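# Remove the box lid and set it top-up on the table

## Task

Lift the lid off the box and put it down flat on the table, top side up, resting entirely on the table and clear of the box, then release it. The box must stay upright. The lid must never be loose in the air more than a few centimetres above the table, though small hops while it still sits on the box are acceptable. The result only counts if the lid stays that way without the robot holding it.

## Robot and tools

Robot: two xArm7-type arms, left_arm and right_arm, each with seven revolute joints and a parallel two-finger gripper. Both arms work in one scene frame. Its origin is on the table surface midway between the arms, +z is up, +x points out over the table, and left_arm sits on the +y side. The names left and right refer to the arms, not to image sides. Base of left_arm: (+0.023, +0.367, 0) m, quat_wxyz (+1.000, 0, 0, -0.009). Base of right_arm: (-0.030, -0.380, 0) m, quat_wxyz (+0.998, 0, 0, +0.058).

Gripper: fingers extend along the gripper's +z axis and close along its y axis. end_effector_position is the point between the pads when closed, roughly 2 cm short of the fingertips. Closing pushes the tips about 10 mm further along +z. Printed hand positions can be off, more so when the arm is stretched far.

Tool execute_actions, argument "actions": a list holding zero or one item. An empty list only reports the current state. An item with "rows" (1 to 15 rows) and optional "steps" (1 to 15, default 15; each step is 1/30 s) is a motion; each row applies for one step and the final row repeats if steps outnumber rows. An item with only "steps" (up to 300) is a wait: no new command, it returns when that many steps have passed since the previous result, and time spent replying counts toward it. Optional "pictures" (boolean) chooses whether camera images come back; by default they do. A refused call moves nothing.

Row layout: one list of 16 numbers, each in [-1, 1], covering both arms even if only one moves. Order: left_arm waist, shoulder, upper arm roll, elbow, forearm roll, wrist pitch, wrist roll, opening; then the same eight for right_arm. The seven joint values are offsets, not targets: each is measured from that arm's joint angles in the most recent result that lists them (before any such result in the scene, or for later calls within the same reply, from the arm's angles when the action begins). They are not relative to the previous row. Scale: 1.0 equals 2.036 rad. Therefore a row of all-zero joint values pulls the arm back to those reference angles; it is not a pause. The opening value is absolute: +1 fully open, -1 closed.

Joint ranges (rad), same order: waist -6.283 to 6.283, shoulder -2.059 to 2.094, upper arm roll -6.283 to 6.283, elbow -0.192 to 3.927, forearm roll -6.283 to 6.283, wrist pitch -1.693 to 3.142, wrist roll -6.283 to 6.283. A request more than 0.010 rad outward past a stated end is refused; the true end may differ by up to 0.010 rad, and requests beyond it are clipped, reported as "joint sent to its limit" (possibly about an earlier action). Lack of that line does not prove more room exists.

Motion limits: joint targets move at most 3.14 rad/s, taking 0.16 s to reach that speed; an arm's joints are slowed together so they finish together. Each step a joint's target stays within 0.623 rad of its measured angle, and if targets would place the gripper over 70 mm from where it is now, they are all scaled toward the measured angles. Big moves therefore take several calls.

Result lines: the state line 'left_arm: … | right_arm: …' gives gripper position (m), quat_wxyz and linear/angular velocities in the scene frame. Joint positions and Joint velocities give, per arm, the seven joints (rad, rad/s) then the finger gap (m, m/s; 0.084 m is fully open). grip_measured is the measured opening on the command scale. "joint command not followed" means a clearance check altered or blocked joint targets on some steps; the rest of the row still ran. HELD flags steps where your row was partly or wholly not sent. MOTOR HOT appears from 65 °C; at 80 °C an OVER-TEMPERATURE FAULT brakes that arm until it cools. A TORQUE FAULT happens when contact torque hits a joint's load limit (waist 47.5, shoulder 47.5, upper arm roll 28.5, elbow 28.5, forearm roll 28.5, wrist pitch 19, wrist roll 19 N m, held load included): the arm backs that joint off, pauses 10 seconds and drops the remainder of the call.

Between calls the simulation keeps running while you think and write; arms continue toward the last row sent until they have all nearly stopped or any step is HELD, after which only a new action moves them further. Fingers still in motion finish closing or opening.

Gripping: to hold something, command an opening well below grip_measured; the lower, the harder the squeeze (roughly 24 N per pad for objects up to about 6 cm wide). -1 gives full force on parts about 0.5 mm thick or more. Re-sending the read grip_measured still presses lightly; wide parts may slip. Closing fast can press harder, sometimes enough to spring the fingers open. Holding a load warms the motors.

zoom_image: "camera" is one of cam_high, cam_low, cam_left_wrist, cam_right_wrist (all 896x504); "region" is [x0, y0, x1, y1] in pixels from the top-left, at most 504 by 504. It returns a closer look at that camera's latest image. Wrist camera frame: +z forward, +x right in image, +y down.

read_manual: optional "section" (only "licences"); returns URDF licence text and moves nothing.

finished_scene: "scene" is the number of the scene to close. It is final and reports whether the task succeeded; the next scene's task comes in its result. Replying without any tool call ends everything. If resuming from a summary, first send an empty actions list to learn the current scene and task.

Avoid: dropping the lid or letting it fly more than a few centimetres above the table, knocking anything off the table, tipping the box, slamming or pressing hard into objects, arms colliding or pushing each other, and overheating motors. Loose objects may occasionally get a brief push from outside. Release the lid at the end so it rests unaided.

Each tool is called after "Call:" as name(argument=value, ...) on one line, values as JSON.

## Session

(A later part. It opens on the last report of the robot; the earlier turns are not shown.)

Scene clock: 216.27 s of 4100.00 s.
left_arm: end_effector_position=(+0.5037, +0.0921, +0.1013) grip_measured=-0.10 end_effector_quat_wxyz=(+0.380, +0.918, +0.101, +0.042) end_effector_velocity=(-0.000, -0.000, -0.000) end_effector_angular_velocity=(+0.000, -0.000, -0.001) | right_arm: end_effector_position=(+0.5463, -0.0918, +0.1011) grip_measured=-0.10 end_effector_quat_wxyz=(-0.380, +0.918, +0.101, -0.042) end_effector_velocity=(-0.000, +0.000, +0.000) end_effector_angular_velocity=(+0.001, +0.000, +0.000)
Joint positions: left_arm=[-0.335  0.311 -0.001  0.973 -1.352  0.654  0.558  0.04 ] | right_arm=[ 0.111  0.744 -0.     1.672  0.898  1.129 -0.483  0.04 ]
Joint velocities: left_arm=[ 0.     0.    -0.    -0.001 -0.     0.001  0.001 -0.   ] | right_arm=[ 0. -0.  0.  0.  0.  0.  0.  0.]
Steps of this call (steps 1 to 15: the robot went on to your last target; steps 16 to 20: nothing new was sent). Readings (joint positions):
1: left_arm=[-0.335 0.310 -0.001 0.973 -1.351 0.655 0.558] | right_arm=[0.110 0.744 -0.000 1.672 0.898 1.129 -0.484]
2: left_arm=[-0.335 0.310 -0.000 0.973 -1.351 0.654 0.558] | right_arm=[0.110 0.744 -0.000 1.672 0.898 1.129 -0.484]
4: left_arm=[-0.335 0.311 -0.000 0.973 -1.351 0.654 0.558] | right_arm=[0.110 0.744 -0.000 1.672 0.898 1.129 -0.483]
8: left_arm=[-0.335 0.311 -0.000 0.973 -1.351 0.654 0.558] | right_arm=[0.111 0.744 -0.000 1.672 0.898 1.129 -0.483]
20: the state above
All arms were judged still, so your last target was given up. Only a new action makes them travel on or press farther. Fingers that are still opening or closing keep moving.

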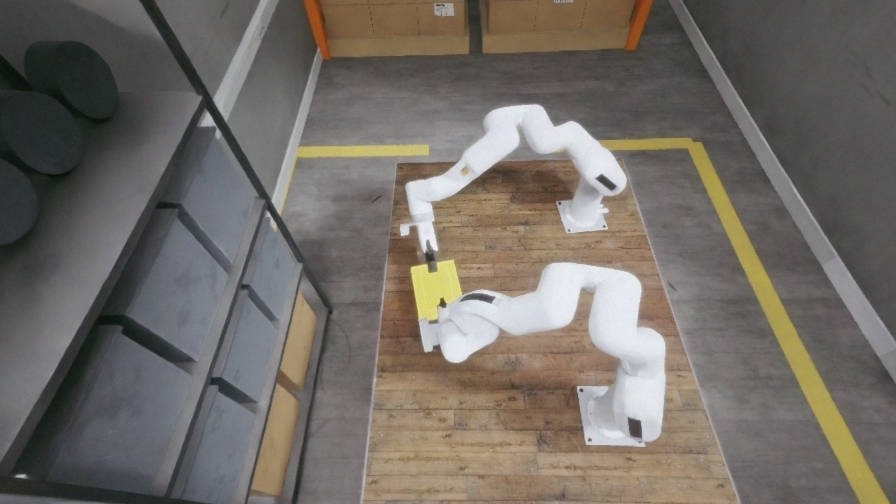

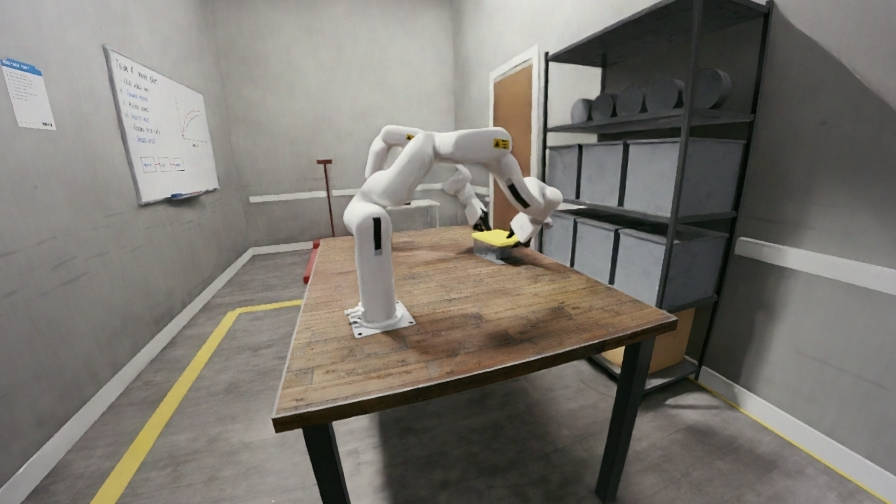

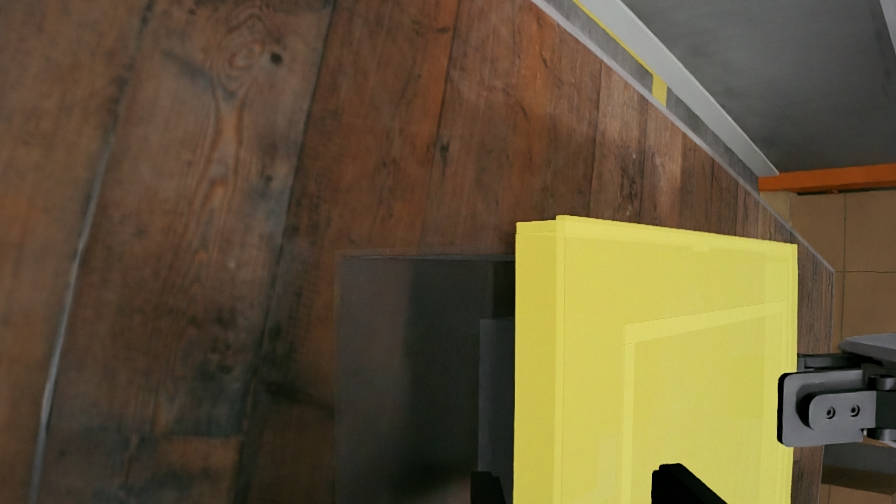

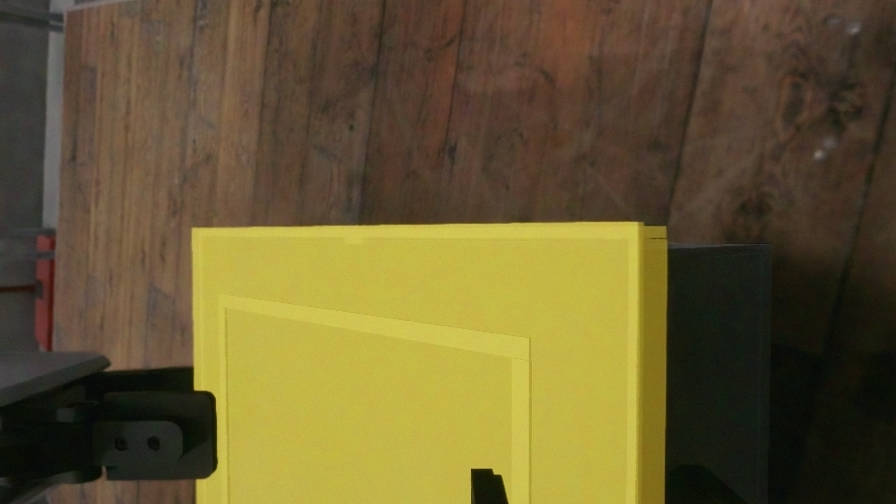

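Call:
execute_actions(actions=[{"rows": [[0,-0.0008,0,-0.0001,0.0008,0.0002,-0.0010,-0.09,0,-0.0005,0,0,-0.0002,0.0004,0.0005,-0.09],[0.0001,-0.0020,0,-0.0003,0.0023,0.0005,-0.0028,-0.09,-0.0001,-0.0014,0,0.0001,-0.0006,0.0011,0.0013,-0.09],[0.0002,-0.0038,0,-0.0006,0.0042,0.0010,-0.0052,-0.09,-0.0002,-0.0026,0,0.0002,-0.0011,0.0020,0.0024,-0.09],[0.0004,-0.0058,0,-0.0010,0.0065,0.0015,-0.0079,-0.09,-0.0003,-0.0040,0,0.0003,-0.0017,0.0030,0.0037,-0.09],[0.0005,-0.0081,0,-0.0013,0.0090,0.0020,-0.0110,-0.09,-0.0004,-0.0055,0,0.0005,-0.0024,0.0042,0.0051,-0.09],[0.0007,-0.0104,0,-0.0017,0.0115,0.0026,-0.0141,-0.09,-0.0005,-0.0071,0,0.0006,-0.0030,0.0054,0.0066,-0.09],[0.0008,-0.0127,0,-0.0020,0.0141,0.0032,-0.0172,-0.09,-0.0007,-0.0086,0,0.0008,-0.0037,0.0066,0.0080,-0.09],[0.0009,-0.0150,0,-0.0023,0.0166,0.0038,-0.0203,-0.09,-0.0008,-0.0102,0,0.0010,-0.0044,0.0078,0.0094,-0.09],[0.0011,-0.0172,0,-0.0026,0.0191,0.0043,-0.0234,-0.09,-0.0009,-0.0117,0,0.0012,-0.0050,0.0089,0.0109,-0.09],[0.0012,-0.0195,0,-0.0028,0.0217,0.0049,-0.0265,-0.09,-0.0010,-0.0133,0,0.0014,-0.0057,0.0101,0.0123,-0.09],[0.0014,-0.0215,0,-0.0030,0.0239,0.0054,-0.0292,-0.09,-0.0011,-0.0147,0,0.0016,-0.0063,0.0112,0.0136,-0.09],[0.0015,-0.0233,0,-0.0032,0.0259,0.0059,-0.0316,-0.09,-0.0012,-0.0159,0,0.0018,-0.0068,0.0121,0.0147,-0.09],[0.0016,-0.0246,0,-0.0034,0.0273,0.0062,-0.0333,-0.09,-0.0013,-0.0167,0,0.0019,-0.0072,0.0128,0.0155,-0.09],[0.0016,-0.02534,0,-0.00344,0.02814,0.00639,-0.03438,-0.09,-0.0013,-0.01724,0,0.0020,-0.00742,0.01316,0.01601,-0.09]], "steps": 15}], pictures=false)

Call:
execute_actions(actions=[{"steps": 20}])

Scene clock: 259.73 s of 4100.00 s.
left_arm: end_effector_position=(+0.5041, +0.0922, +0.1217) grip_measured=-0.10 end_effector_quat_wxyz=(+0.381, +0.918, +0.101, +0.043) end_effector_velocity=(+0.002, -0.004, +0.045) end_effector_angular_velocity=(-0.008, -0.014, -0.003) | right_arm: end_effector_position=(+0.5461, -0.0905, +0.1219) grip_measured=-0.10 end_effector_quat_wxyz=(-0.381, +0.918, +0.102, -0.042) end_effector_velocity=(+0.004, -0.010, +0.033) end_effector_angular_velocity=(-0.013, -0.005, -0.013)
Joint positions: left_arm=[-0.332  0.265 -0.     0.968 -1.301  0.666  0.496  0.04 ] | right_arm=[ 0.109  0.712  0.001  1.676  0.885  1.153 -0.455  0.04 ]
Joint velocities: left_arm=[ 0.004 -0.092 -0.003 -0.002  0.091  0.024 -0.113 -0.   ] | right_arm=[-0.009 -0.056 -0.012  0.005 -0.028  0.038  0.05  -0.   ]
Steps of this call (steps 1 to 90: nothing new was sent; then 39.97 s passed at rest; steps 91 to 105: all 15 steps of this action). Readings (joint positions):
91: left_arm=[-0.335 0.311 -0.001 0.973 -1.351 0.654 0.557] | right_arm=[0.111 0.744 0.000 1.672 0.898 1.129 -0.483]
92: left_arm=[-0.335 0.310 -0.001 0.973 -1.351 0.654 0.557] | right_arm=[0.111 0.743 0.000 1.672 0.898 1.129 -0.483]
94: left_arm=[-0.335 0.308 -0.001 0.972 -1.348 0.655 0.553] | right_arm=[0.111 0.742 0.000 1.672 0.897 1.130 -0.481]
98: left_arm=[-0.334 0.295 -0.000 0.970 -1.333 0.658 0.535] | right_arm=[0.110 0.733 0.001 1.672 0.893 1.138 -0.473]
105: the state above

Scene clock: 260.40 s of 4100.00 s.
left_arm: end_effector_position=(+0.5035, +0.0922, +0.1237) grip_measured=-0.10 end_effector_quat_wxyz=(+0.381, +0.918, +0.101, +0.042) end_effector_velocity=(-0.001, +0.000, -0.001) end_effector_angular_velocity=(-0.000, +0.003, -0.001) | right_arm: end_effector_position=(+0.5461, -0.0915, +0.1235) grip_measured=-0.10 end_effector_quat_wxyz=(-0.380, +0.918, +0.101, -0.042) end_effector_velocity=(+0.000, -0.000, -0.000) end_effector_angular_velocity=(-0.000, +0.000, -0.001)
Joint positions: left_arm=[-0.332  0.259 -0.001  0.966 -1.294  0.667  0.488  0.04 ] | right_arm=[ 0.108  0.709  0.     1.676  0.883  1.156 -0.451  0.04 ]
Joint velocities: left_arm=[-0.     0.001  0.    -0.002 -0.     0.002  0.    -0.   ] | right_arm=[-0. -0. -0.  0. -0.  0.  0. -0.]
Steps of this call (steps 1 to 15: the robot went on to your last target; steps 16 to 20: nothing new was sent). Readings (joint positions):
1: left_arm=[-0.332 0.262 -0.000 0.968 -1.299 0.666 0.493] | right_arm=[0.109 0.710 0.001 1.676 0.884 1.154 -0.453]
2: left_arm=[-0.332 0.260 -0.001 0.967 -1.297 0.667 0.491] | right_arm=[0.109 0.710 0.001 1.676 0.884 1.155 -0.452]
4: left_arm=[-0.332 0.259 -0.001 0.967 -1.295 0.667 0.489] | right_arm=[0.108 0.709 0.000 1.676 0.883 1.155 -0.451]
8: left_arm=[-0.332 0.259 -0.001 0.966 -1.294 0.667 0.488] | right_arm=[0.108 0.709 0.000 1.676 0.883 1.156 -0.451]
20: the state above
All arms were judged still, so your last target was given up. Only a new action makes them travel on or press farther. Fingers that are still opening or closing keep moving.

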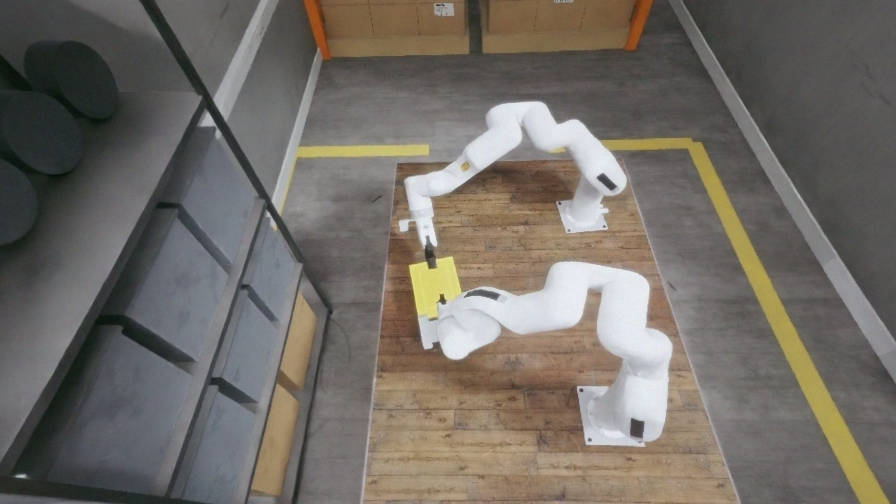

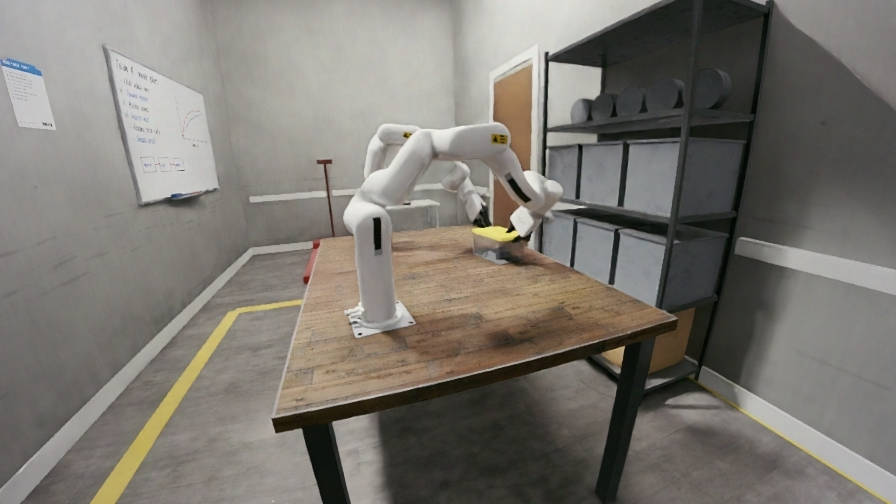

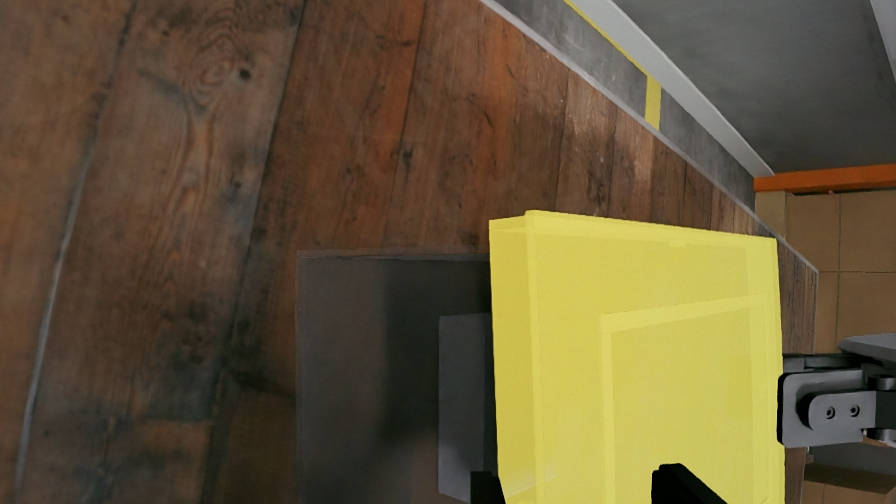

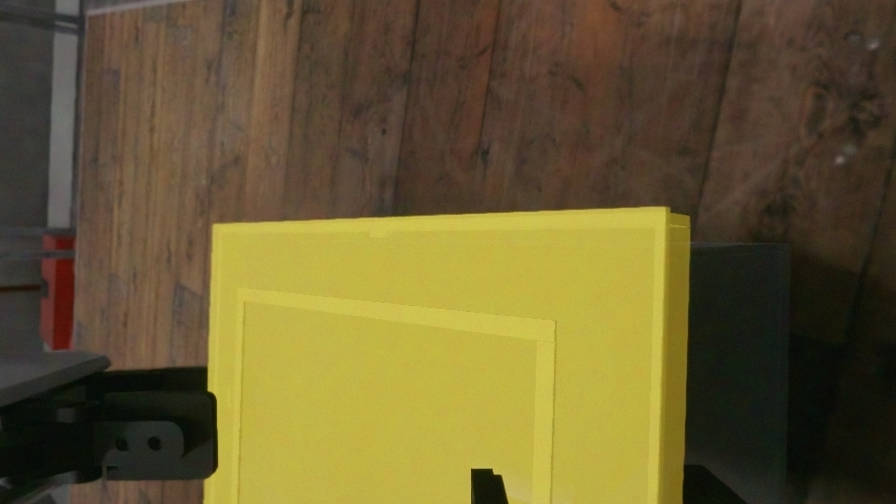

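Call:
zoom_image(camera="cam_low", region=[460, 200, 550, 270])

Call:
zoom_image(camera="cam_left_wrist", region=[440, 420, 620, 504])

Call:
zoom_image(camera="cam_right_wrist", region=[610, 420, 790, 504])

Region (460, 200, 550, 270) of cam_low's 896x504 image, scaled by 5.600, with more detail than that image has.

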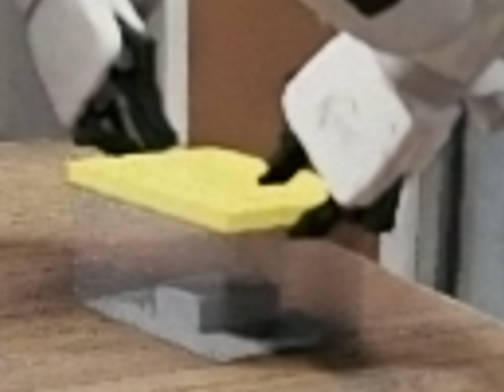

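Region (440, 420, 620, 504) of cam_left_wrist's 896x504 image, scaled by 2.800, with more detail than that image has; it fills the top 235 rows of this view, and the rest is white.

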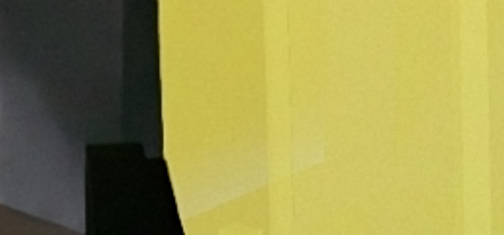

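Region (610, 420, 790, 504) of cam_right_wrist's 896x504 image, scaled by 2.800, with more detail than that image has; it fills the top 235 rows of this view, and the rest is white.

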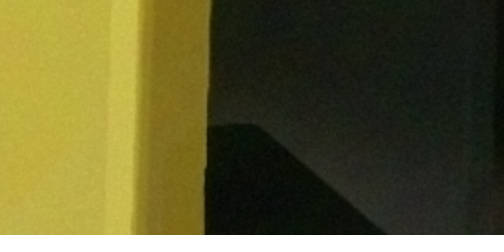

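Call:
execute_actions(actions=[{"rows": [[0,0,0,0,0,0,0,-0.11,0,0,0,0,0,0,0,-0.11],[0,0,0,0,0,0,0,-0.13,0,0,0,0,0,0,0,-0.13],[0,0,0,0,0,0,0,-0.15,0,0,0,0,0,0,0,-0.15],[0,0,0,0,0,0,0,-0.17,0,0,0,0,0,0,0,-0.17],[0,0,0,0,0,0,0,-0.19,0,0,0,0,0,0,0,-0.19],[0,0,0,0,0,0,0,-0.21,0,0,0,0,0,0,0,-0.21],[0,0,0,0,0,0,0,-0.23,0,0,0,0,0,0,0,-0.23],[0,0,0,0,0,0,0,-0.25,0,0,0,0,0,0,0,-0.25],[0,0,0,0,0,0,0,-0.27,0,0,0,0,0,0,0,-0.27],[0,0,0,0,0,0,0,-0.29,0,0,0,0,0,0,0,-0.29],[0,0,0,0,0,0,0,-0.31,0,0,0,0,0,0,0,-0.31],[0,0,0,0,0,0,0,-0.33,0,0,0,0,0,0,0,-0.33],[0,0,0,0,0,0,0,-0.35,0,0,0,0,0,0,0,-0.35]], "steps": 15}], pictures=false)

Call:
execute_actions(actions=[{"steps": 15}])

Scene clock: 279.20 s of 4100.00 s.
left_arm: end_effector_position=(+0.5035, +0.0937, +0.1224) grip_measured=-0.35 end_effector_quat_wxyz=(+0.379, +0.919, +0.102, +0.041) end_effector_velocity=(+0.004, +0.007, +0.001) end_effector_angular_velocity=(+0.002, -0.005, +0.013) | right_arm: end_effector_position=(+0.5473, -0.0926, +0.1246) grip_measured=-0.28 end_effector_quat_wxyz=(-0.380, +0.919, +0.101, -0.041) end_effector_velocity=(-0.000, +0.005, +0.003) end_effector_angular_velocity=(+0.003, -0.007, +0.005)
Joint positions: left_arm=[-0.331  0.26   0.001  0.964 -1.294  0.667  0.488  0.029] | right_arm=[ 0.107  0.708 -0.001  1.677  0.883  1.155 -0.451  0.032]
Joint velocities: left_arm=[ 0.004 -0.002  0.008  0.    -0.    -0.002  0.001 -0.009] | right_arm=[ 0.004 -0.003  0.005  0.003 -0.001 -0.003  0.     0.   ]
Steps of this call (steps 1 to 120: nothing new was sent; then 14.30 s passed at rest; steps 121 to 135: all 15 steps of this action). Readings (joint positions):
121: left_arm=[-0.332 0.259 -0.001 0.966 -1.294 0.667 0.488] | right_arm=[0.108 0.709 -0.000 1.676 0.883 1.156 -0.451]
122: left_arm=[-0.332 0.259 -0.000 0.966 -1.294 0.667 0.488] | right_arm=[0.108 0.709 -0.000 1.676 0.883 1.155 -0.451]
124: left_arm=[-0.332 0.259 -0.000 0.966 -1.294 0.667 0.488] | right_arm=[0.108 0.709 -0.001 1.676 0.883 1.155 -0.451]
128: left_arm=[-0.332 0.259 -0.000 0.966 -1.294 0.667 0.488] | right_arm=[0.108 0.709 -0.001 1.676 0.882 1.155 -0.451]
135: the state above

Scene clock: 279.70 s of 4100.00 s.
left_arm: end_effector_position=(+0.5036, +0.0931, +0.1231) grip_measured=-0.36 end_effector_quat_wxyz=(+0.380, +0.918, +0.102, +0.042) end_effector_velocity=(+0.000, -0.001, +0.001) end_effector_angular_velocity=(-0.002, -0.001, -0.001) | right_arm: end_effector_position=(+0.5469, -0.0927, +0.1237) grip_measured=-0.28 end_effector_quat_wxyz=(-0.380, +0.919, +0.101, -0.041) end_effector_velocity=(-0.000, +0.001, -0.000) end_effector_angular_velocity=(+0.000, +0.000, +0.001)
Joint positions: left_arm=[-0.332  0.259  0.     0.965 -1.294  0.667  0.488  0.028] | right_arm=[ 0.107  0.708 -0.001  1.676  0.883  1.155 -0.451  0.032]
Joint velocities: left_arm=[-0.001 -0.001 -0.001  0.001 -0.001  0.001 -0.     0.   ] | right_arm=[ 0.001  0.     0.    -0.    -0.    -0.    -0.     0.   ]
Steps of this call (steps 1 to 15: the robot went on to your last target). Readings (joint positions):
1: left_arm=[-0.331 0.260 0.001 0.964 -1.294 0.667 0.488] | right_arm=[0.107 0.708 -0.001 1.677 0.883 1.155 -0.451]
2: left_arm=[-0.331 0.260 0.001 0.964 -1.294 0.667 0.488] | right_arm=[0.107 0.708 -0.001 1.677 0.883 1.155 -0.451]
4: left_arm=[-0.331 0.260 0.001 0.965 -1.294 0.667 0.488] | right_arm=[0.107 0.708 -0.001 1.677 0.883 1.155 -0.451]
8: left_arm=[-0.331 0.260 0.001 0.965 -1.294 0.667 0.488] | right_arm=[0.107 0.708 -0.001 1.677 0.883 1.155 -0.451]
15: the state above
All arms were judged still, so your last target was given up. Only a new action makes them travel on or press farther. Fingers that are still opening or closing keep moving.

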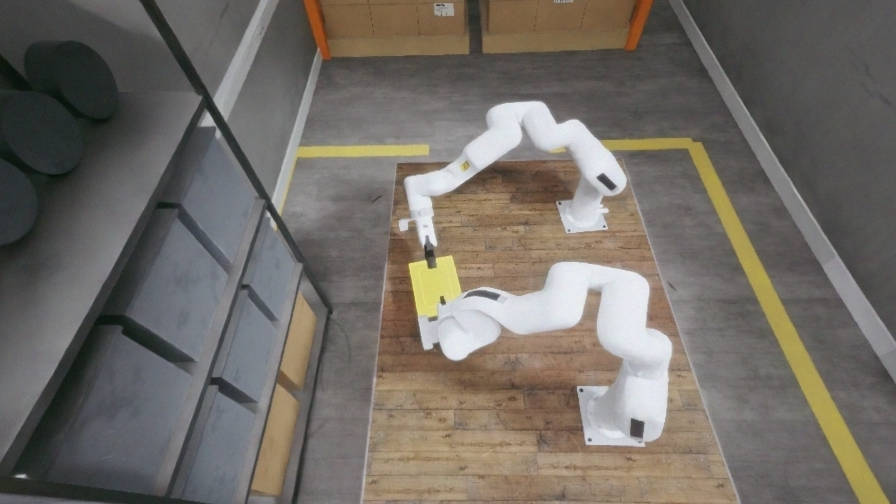

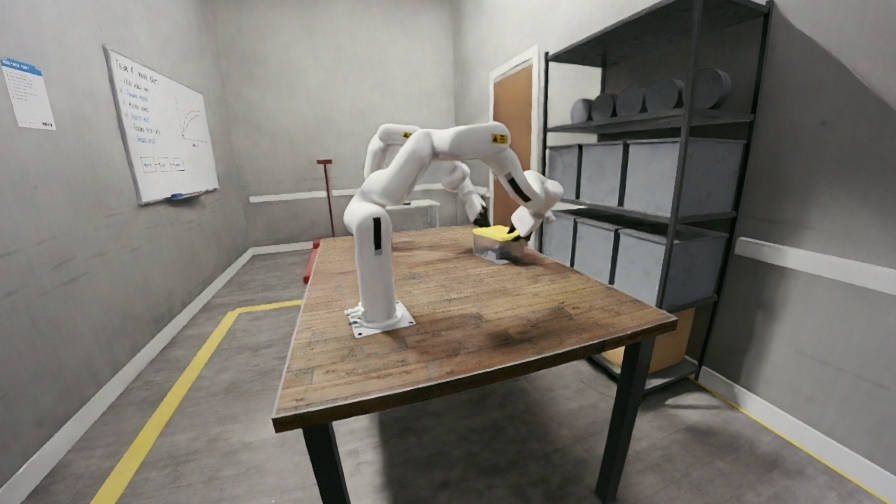

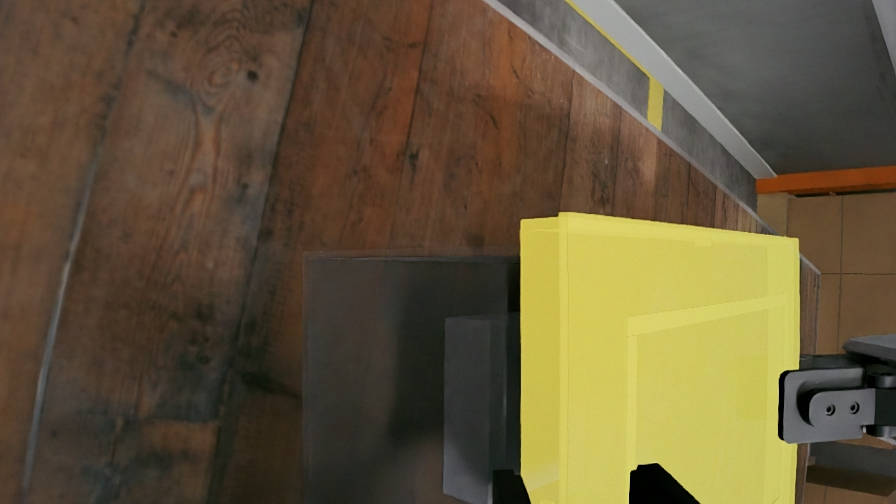

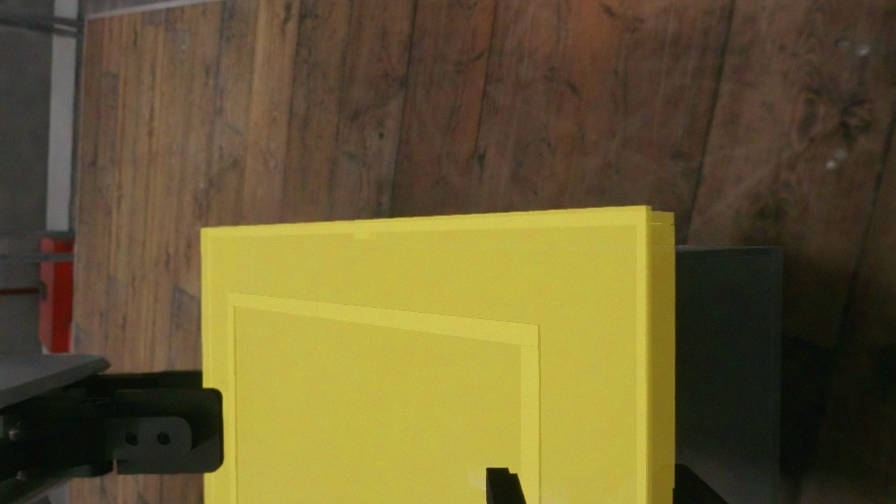

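Call:
zoom_image(camera="cam_left_wrist", region=[470, 430, 690, 504])

Call:
zoom_image(camera="cam_low", region=[460, 200, 550, 270])

Region (470, 430, 690, 504) of cam_left_wrist's 896x504 image, scaled by 2.291, with more detail than that image has; it fills the top 170 rows of this view, and the rest is white.

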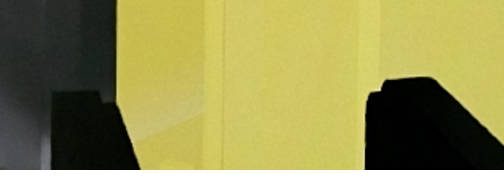

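Region (460, 200, 550, 270) of cam_low's 896x504 image, scaled by 5.600, with more detail than that image has.

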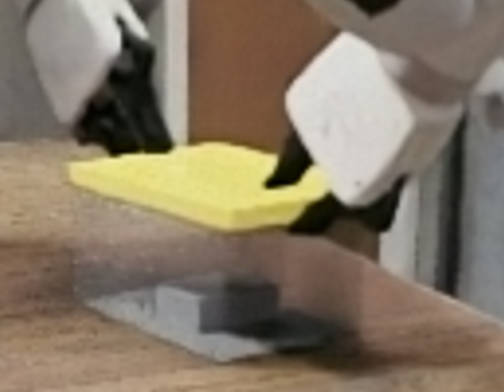

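Call:
execute_actions(actions=[{"rows": [[0.0003,-0.0002,0,-0.0002,0.0001,0.0001,0.0002,-0.37,0,0,0,0,0,0,0,-0.36],[0.0005,-0.0004,0,-0.0005,0.0002,0.0003,0.0003,-0.39,0,0,0,0,0,0,0,-0.36],[0.0008,-0.0005,0,-0.0007,0.0003,0.0004,0.0005,-0.41,0,0,0,0,0,0,0,-0.36],[0.0011,-0.0007,0,-0.0010,0.0003,0.0006,0.0006,-0.43,0,0,0,0,0,0,0,-0.36],[0.0013,-0.0009,0,-0.0012,0.0004,0.0007,0.0008,-0.45,0,0,0,0,0,0,0,-0.36],[0.0016,-0.0011,0,-0.0014,0.0005,0.0009,0.0009,-0.47,0,0,0,0,0,0,0,-0.36],[0.0019,-0.0012,0,-0.0017,0.0006,0.0010,0.0011,-0.49,0,0,0,0,0,0,0,-0.36],[0.0022,-0.0014,0,-0.0019,0.0007,0.0012,0.0012,-0.51,0,0,0,0,0,0,0,-0.36],[0.0024,-0.0016,0,-0.0021,0.0008,0.0013,0.0014,-0.53,0,0,0,0,0,0,0,-0.36],[0.0027,-0.0018,0,-0.0024,0.0008,0.0015,0.0015,-0.55,0,0,0,0,0,0,0,-0.36],[0.0030,-0.0019,0,-0.0026,0.0009,0.0016,0.0017,-0.57,0,0,0,0,0,0,0,-0.36],[0.0032,-0.0021,0,-0.0029,0.0010,0.0018,0.0018,-0.59,0,0,0,0,0,0,0,-0.36],[0.0035,-0.0023,0,-0.0031,0.0011,0.0019,0.0020,-0.61,0,0,0,0,0,0,0,-0.36]], "steps": 15}], pictures=false)

Call:
execute_actions(actions=[{"steps": 15}])

Scene clock: 304.23 s of 4100.00 s.
left_arm: end_effector_position=(+0.5029, +0.0951, +0.1237) grip_measured=-0.49 end_effector_quat_wxyz=(+0.381, +0.918, +0.101, +0.042) end_effector_velocity=(-0.001, +0.003, +0.002) end_effector_angular_velocity=(-0.003, -0.004, -0.002) | right_arm: end_effector_position=(+0.5464, -0.0917, +0.1239) grip_measured=-0.27 end_effector_quat_wxyz=(-0.380, +0.918, +0.101, -0.042) end_effector_velocity=(-0.000, +0.001, +0.001) end_effector_angular_velocity=(+0.001, -0.002, +0.003)
Joint positions: left_arm=[-0.326  0.255 -0.001  0.961 -1.292  0.671  0.491  0.023] | right_arm=[ 0.108  0.708 -0.     1.676  0.883  1.156 -0.451  0.032]
Joint velocities: left_arm=[ 0.009 -0.009 -0.003 -0.006  0.002  0.006  0.005 -0.   ] | right_arm=[ 0.001 -0.001  0.001  0.001 -0.     0.001 -0.     0.   ]
Steps of this call (steps 1 to 90: nothing new was sent; then 21.03 s passed at rest; steps 91 to 105: all 15 steps of this action). Readings (joint positions):
91: left_arm=[-0.332 0.259 -0.000 0.966 -1.294 0.667 0.488] | right_arm=[0.108 0.709 -0.000 1.676 0.883 1.156 -0.451]
92: left_arm=[-0.332 0.259 -0.000 0.966 -1.294 0.667 0.488] | right_arm=[0.108 0.709 -0.000 1.676 0.883 1.156 -0.451]
94: left_arm=[-0.331 0.259 -0.000 0.965 -1.294 0.668 0.488] | right_arm=[0.108 0.708 -0.000 1.676 0.883 1.156 -0.451]
98: left_arm=[-0.329 0.258 0.000 0.963 -1.293 0.669 0.489] | right_arm=[0.108 0.708 -0.000 1.676 0.883 1.156 -0.451]
105: the state above

Scene clock: 304.73 s of 4100.00 s.
left_arm: end_effector_position=(+0.5027, +0.0957, +0.1234) grip_measured=-0.49 end_effector_quat_wxyz=(+0.380, +0.918, +0.101, +0.042) end_effector_velocity=(+0.001, +0.001, +0.001) end_effector_angular_velocity=(+0.000, -0.001, +0.002) | right_arm: end_effector_position=(+0.5465, -0.0919, +0.1238) grip_measured=-0.27 end_effector_quat_wxyz=(-0.380, +0.918, +0.101, -0.042) end_effector_velocity=(+0.000, -0.000, -0.000) end_effector_angular_velocity=(-0.000, +0.001, -0.001)
Joint positions: left_arm=[-0.325  0.255 -0.001  0.96  -1.292  0.671  0.492  0.023] | right_arm=[ 0.108  0.708 -0.     1.676  0.883  1.156 -0.451  0.032]
Joint velocities: left_arm=[ 0.    -0.002  0.001 -0.001 -0.    -0.001  0.    -0.   ] | right_arm=[-0.001  0.     0.    -0.001  0.    -0.    -0.    -0.   ]
Steps of this call (steps 1 to 15: the robot went on to your last target). Readings (joint positions):
1: left_arm=[-0.325 0.255 -0.001 0.960 -1.292 0.671 0.491] | right_arm=[0.108 0.708 0.000 1.676 0.883 1.156 -0.451]
2: left_arm=[-0.325 0.255 -0.001 0.960 -1.292 0.671 0.491] | right_arm=[0.108 0.708 -0.000 1.676 0.883 1.156 -0.451]
4: left_arm=[-0.325 0.254 -0.001 0.960 -1.292 0.671 0.492] | right_arm=[0.108 0.708 -0.000 1.676 0.883 1.156 -0.451]
8: left_arm=[-0.325 0.255 -0.001 0.960 -1.292 0.671 0.492] | right_arm=[0.108 0.708 -0.000 1.676 0.883 1.156 -0.451]
15: the state above
All arms were judged still, so your last target was given up. Only a new action makes them travel on or press farther. Fingers that are still opening or closing keep moving.

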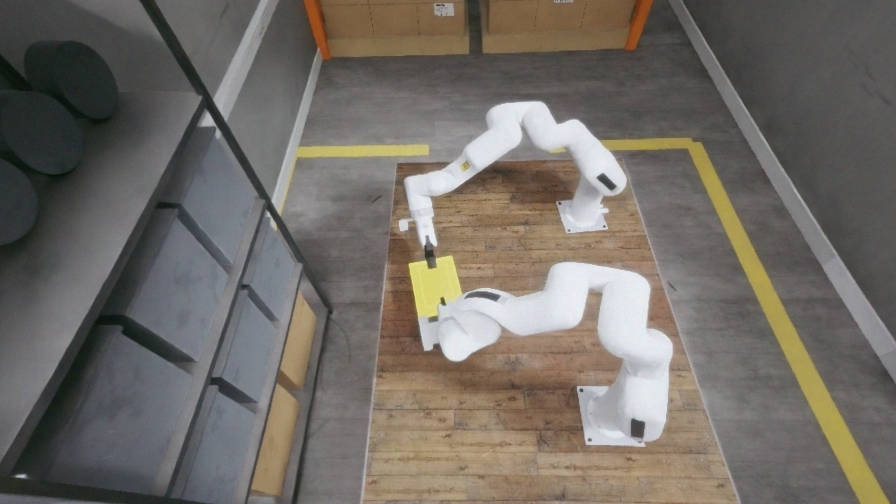

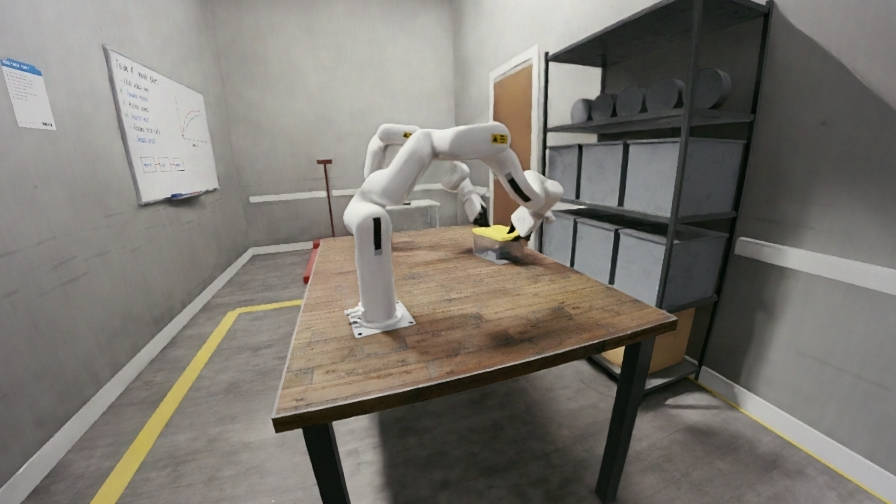

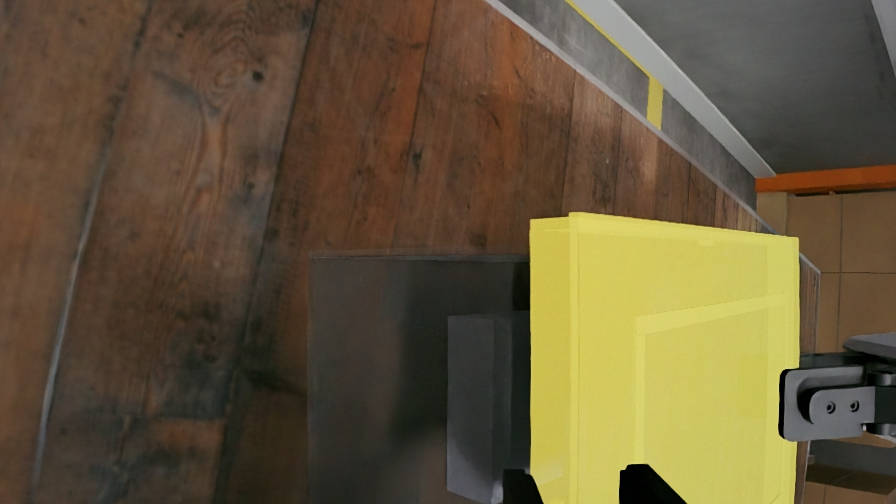

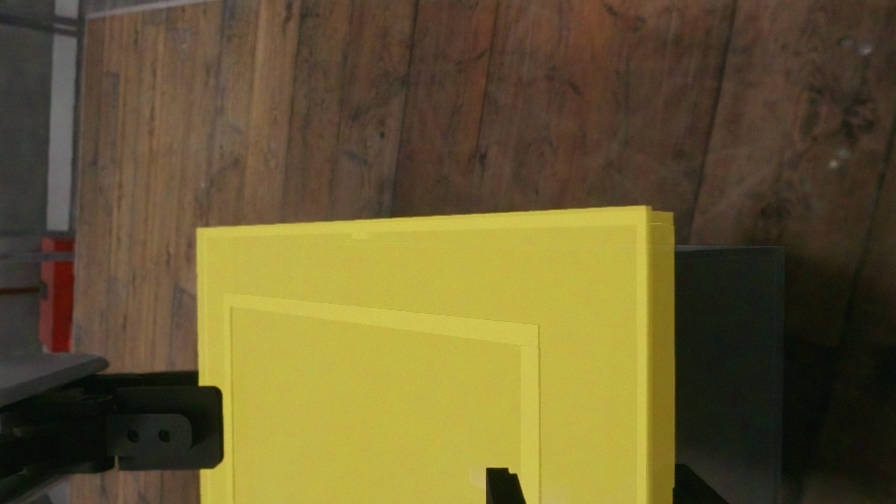

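Call:
zoom_image(camera="cam_left_wrist", region=[490, 450, 660, 504])

Region (490, 450, 660, 504) of cam_left_wrist's 896x504 image, scaled by 2.965, with more detail than that image has; it fills the top 160 rows of this view, and the rest is white.

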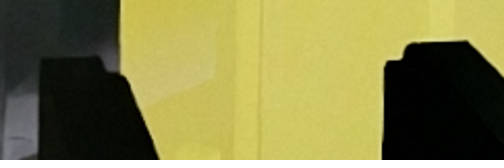

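Call:
execute_actions(actions=[{"rows": [[0.0004,-0.0003,0,-0.0004,0.0001,0.0002,0.0002,-0.58,0.0004,-0.0002,0,0,0.0001,-0.0001,0.0004,-0.36],[0.0010,-0.0007,0,-0.0009,0.0003,0.0006,0.0006,-0.58,0.0009,-0.0005,0,0,0.0002,-0.0002,0.0009,-0.36],[0.0018,-0.0012,0,-0.0016,0.0006,0.0010,0.0010,-0.58,0.0015,-0.0010,0,0,0.0003,-0.0003,0.0016,-0.36],[0.0027,-0.0017,0,-0.0023,0.0009,0.0014,0.0015,-0.58,0.0022,-0.0014,0,0,0.0004,-0.0005,0.0024,-0.36],[0.0036,-0.0023,0,-0.0032,0.0012,0.0020,0.0021,-0.58,0.0030,-0.0019,0,0,0.0005,-0.0007,0.0032,-0.36],[0.0045,-0.0029,0,-0.0040,0.0015,0.0025,0.0026,-0.58,0.0038,-0.0024,0,0,0.0007,-0.0009,0.0041,-0.36],[0.0055,-0.0035,0,-0.0048,0.0018,0.0030,0.0031,-0.58,0.0046,-0.0029,0,0,0.0008,-0.0010,0.0049,-0.36],[0.0063,-0.0041,0,-0.0056,0.0020,0.0035,0.0036,-0.58,0.0053,-0.0034,0,0,0.0009,-0.0012,0.0057,-0.36],[0.0071,-0.0046,0,-0.0062,0.0023,0.0039,0.0041,-0.58,0.0060,-0.0038,0,0,0.0011,-0.0013,0.0064,-0.36],[0.0077,-0.0050,0,-0.0068,0.0025,0.0042,0.0044,-0.58,0.0065,-0.0041,0,0,0.0012,-0.0015,0.0069,-0.36],[0.0081,-0.0052,0,-0.0071,0.0026,0.0044,0.0047,-0.58,0.0068,-0.0043,0,0,0.0012,-0.0015,0.0073,-0.36],[0.0084,-0.0054,0,-0.0074,0.0027,0.0046,0.0048,-0.58,0.0070,-0.0045,0,0,0.0013,-0.0016,0.0075,-0.36],[0.00855,-0.0055,0,-0.0075,0.00275,0.00467,0.0049,-0.58,0.00717,-0.00457,0,0.00005,0.00128,-0.00162,0.00766,-0.36]], "steps": 15}], pictures=false)

Call:
execute_actions(actions=[{"steps": 15}])

Scene clock: 389.00 s of 4100.00 s.
left_arm: end_effector_position=(+0.5016, +0.1045, +0.1235) grip_measured=-0.49 end_effector_quat_wxyz=(+0.380, +0.918, +0.102, +0.042) end_effector_velocity=(-0.003, +0.011, -0.004) end_effector_angular_velocity=(+0.008, +0.006, +0.006) | right_arm: end_effector_position=(+0.5450, -0.0844, +0.1291) grip_measured=-0.29 end_effector_quat_wxyz=(-0.380, +0.919, +0.101, -0.041) end_effector_velocity=(-0.002, +0.011, +0.010) end_effector_angular_velocity=(+0.008, -0.005, +0.006)
Joint positions: left_arm=[-0.308  0.243  0.001  0.945 -1.287  0.68   0.501  0.023] | right_arm=[ 0.121  0.7   -0.001  1.676  0.885  1.152 -0.436  0.031]
Joint velocities: left_arm=[ 0.016 -0.008  0.004 -0.02   0.007  0.004  0.008  0.   ] | right_arm=[ 0.013 -0.012  0.005  0.003  0.004 -0.001  0.012 -0.004]
Steps of this call (steps 1 to 90: nothing new was sent; then 80.77 s passed at rest; steps 91 to 105: all 15 steps of this action). Readings (joint positions):
91: left_arm=[-0.324 0.255 0.000 0.959 -1.292 0.671 0.492] | right_arm=[0.107 0.708 -0.001 1.676 0.883 1.155 -0.451]
92: left_arm=[-0.324 0.255 0.000 0.959 -1.292 0.671 0.492] | right_arm=[0.108 0.708 -0.001 1.676 0.883 1.155 -0.451]
94: left_arm=[-0.323 0.254 -0.000 0.958 -1.291 0.672 0.492] | right_arm=[0.109 0.708 -0.001 1.676 0.883 1.155 -0.450]
98: left_arm=[-0.318 0.250 -0.000 0.954 -1.290 0.675 0.496] | right_arm=[0.113 0.705 -0.002 1.675 0.883 1.154 -0.444]
105: the state above

Scene clock: 389.50 s of 4100.00 s.
left_arm: end_effector_position=(+0.5011, +0.1046, +0.1230) grip_measured=-0.49 end_effector_quat_wxyz=(+0.380, +0.919, +0.102, +0.042) end_effector_velocity=(+0.000, -0.001, -0.000) end_effector_angular_velocity=(-0.000, -0.001, -0.002) | right_arm: end_effector_position=(+0.5447, -0.0838, +0.1295) grip_measured=-0.30 end_effector_quat_wxyz=(-0.380, +0.918, +0.101, -0.041) end_effector_velocity=(-0.000, +0.000, +0.000) end_effector_angular_velocity=(+0.000, -0.000, +0.000)
Joint positions: left_arm=[-0.307  0.243  0.     0.944 -1.286  0.68   0.502  0.023] | right_arm=[ 0.122  0.699 -0.001  1.676  0.885  1.152 -0.435  0.031]
Joint velocities: left_arm=[-0.001  0.002 -0.     0.003 -0.     0.     0.001  0.   ] | right_arm=[ 0.  0.  0.  0.  0. -0.  0. -0.]
Steps of this call (steps 1 to 15: the robot went on to your last target). Readings (joint positions):
1: left_arm=[-0.307 0.243 0.001 0.945 -1.286 0.680 0.501] | right_arm=[0.122 0.700 -0.001 1.676 0.885 1.152 -0.436]
2: left_arm=[-0.307 0.243 0.001 0.944 -1.286 0.680 0.501] | right_arm=[0.122 0.700 -0.001 1.676 0.885 1.152 -0.436]
4: left_arm=[-0.307 0.243 0.001 0.944 -1.286 0.680 0.502] | right_arm=[0.122 0.700 -0.001 1.676 0.885 1.152 -0.435]
8: left_arm=[-0.307 0.243 0.000 0.944 -1.286 0.680 0.502] | right_arm=[0.122 0.699 -0.001 1.676 0.885 1.152 -0.435]
15: the state above
All arms were judged still, so your last target was given up. Only a new action makes them travel on or press farther. Fingers that are still opening or closing keep moving.

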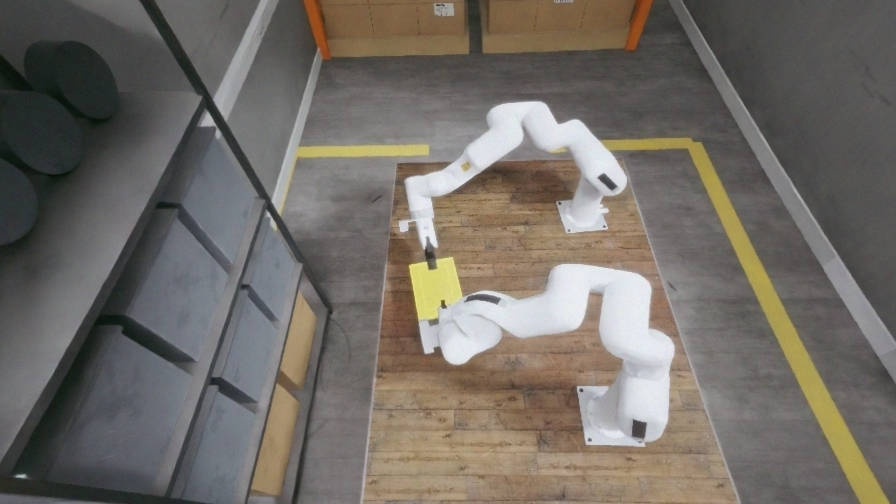

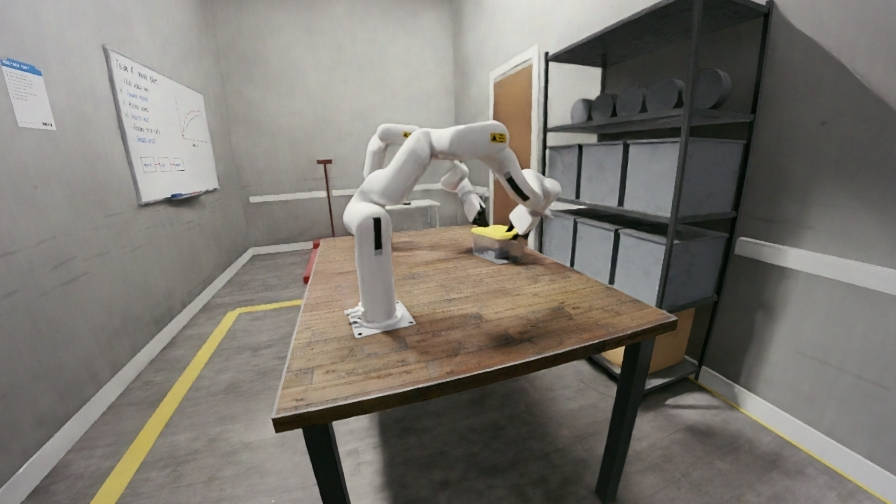

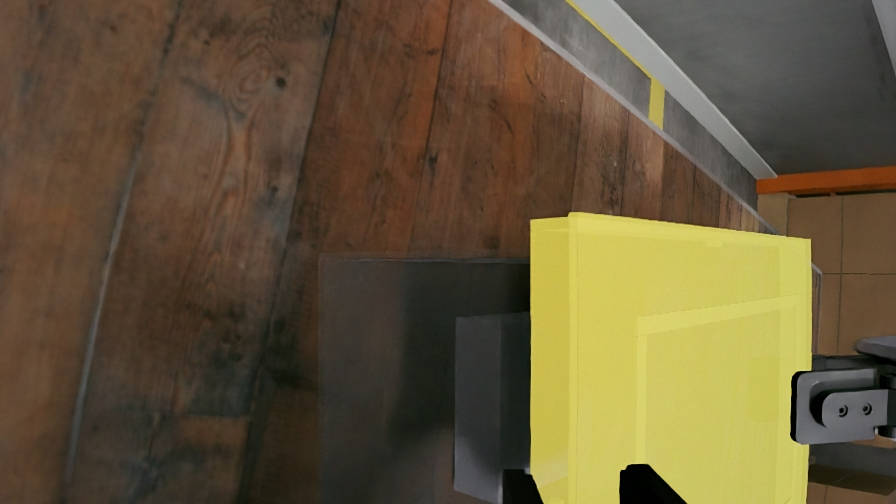

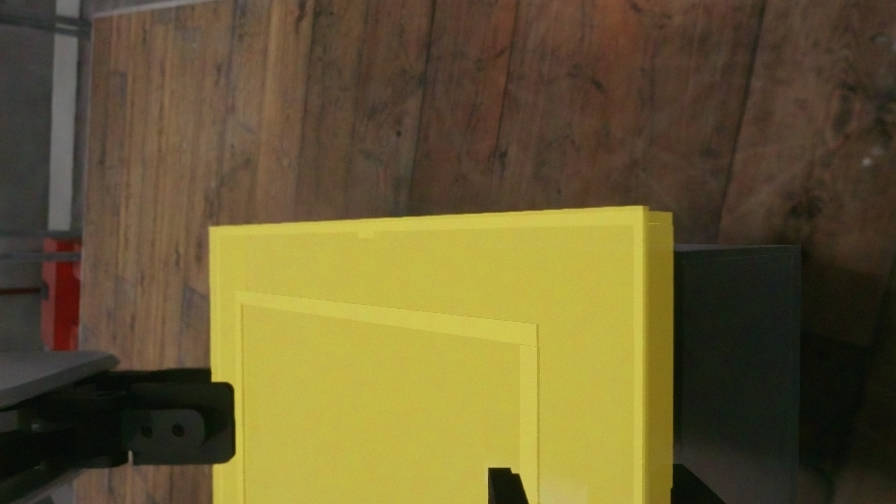

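Call:
zoom_image(camera="cam_left_wrist", region=[495, 460, 575, 504])

Call:
zoom_image(camera="cam_low", region=[460, 200, 550, 270])

Region (495, 460, 575, 504) of cam_left_wrist's 896x504 image, scaled by 6.300, with more detail than that image has; it fills the top 277 rows of this view, and the rest is white.

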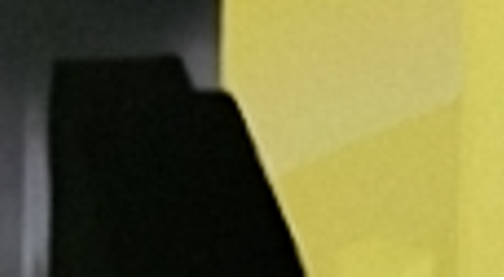

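Region (460, 200, 550, 270) of cam_low's 896x504 image, scaled by 5.600, with more detail than that image has.

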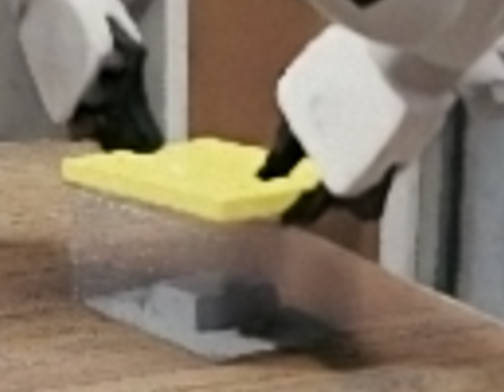

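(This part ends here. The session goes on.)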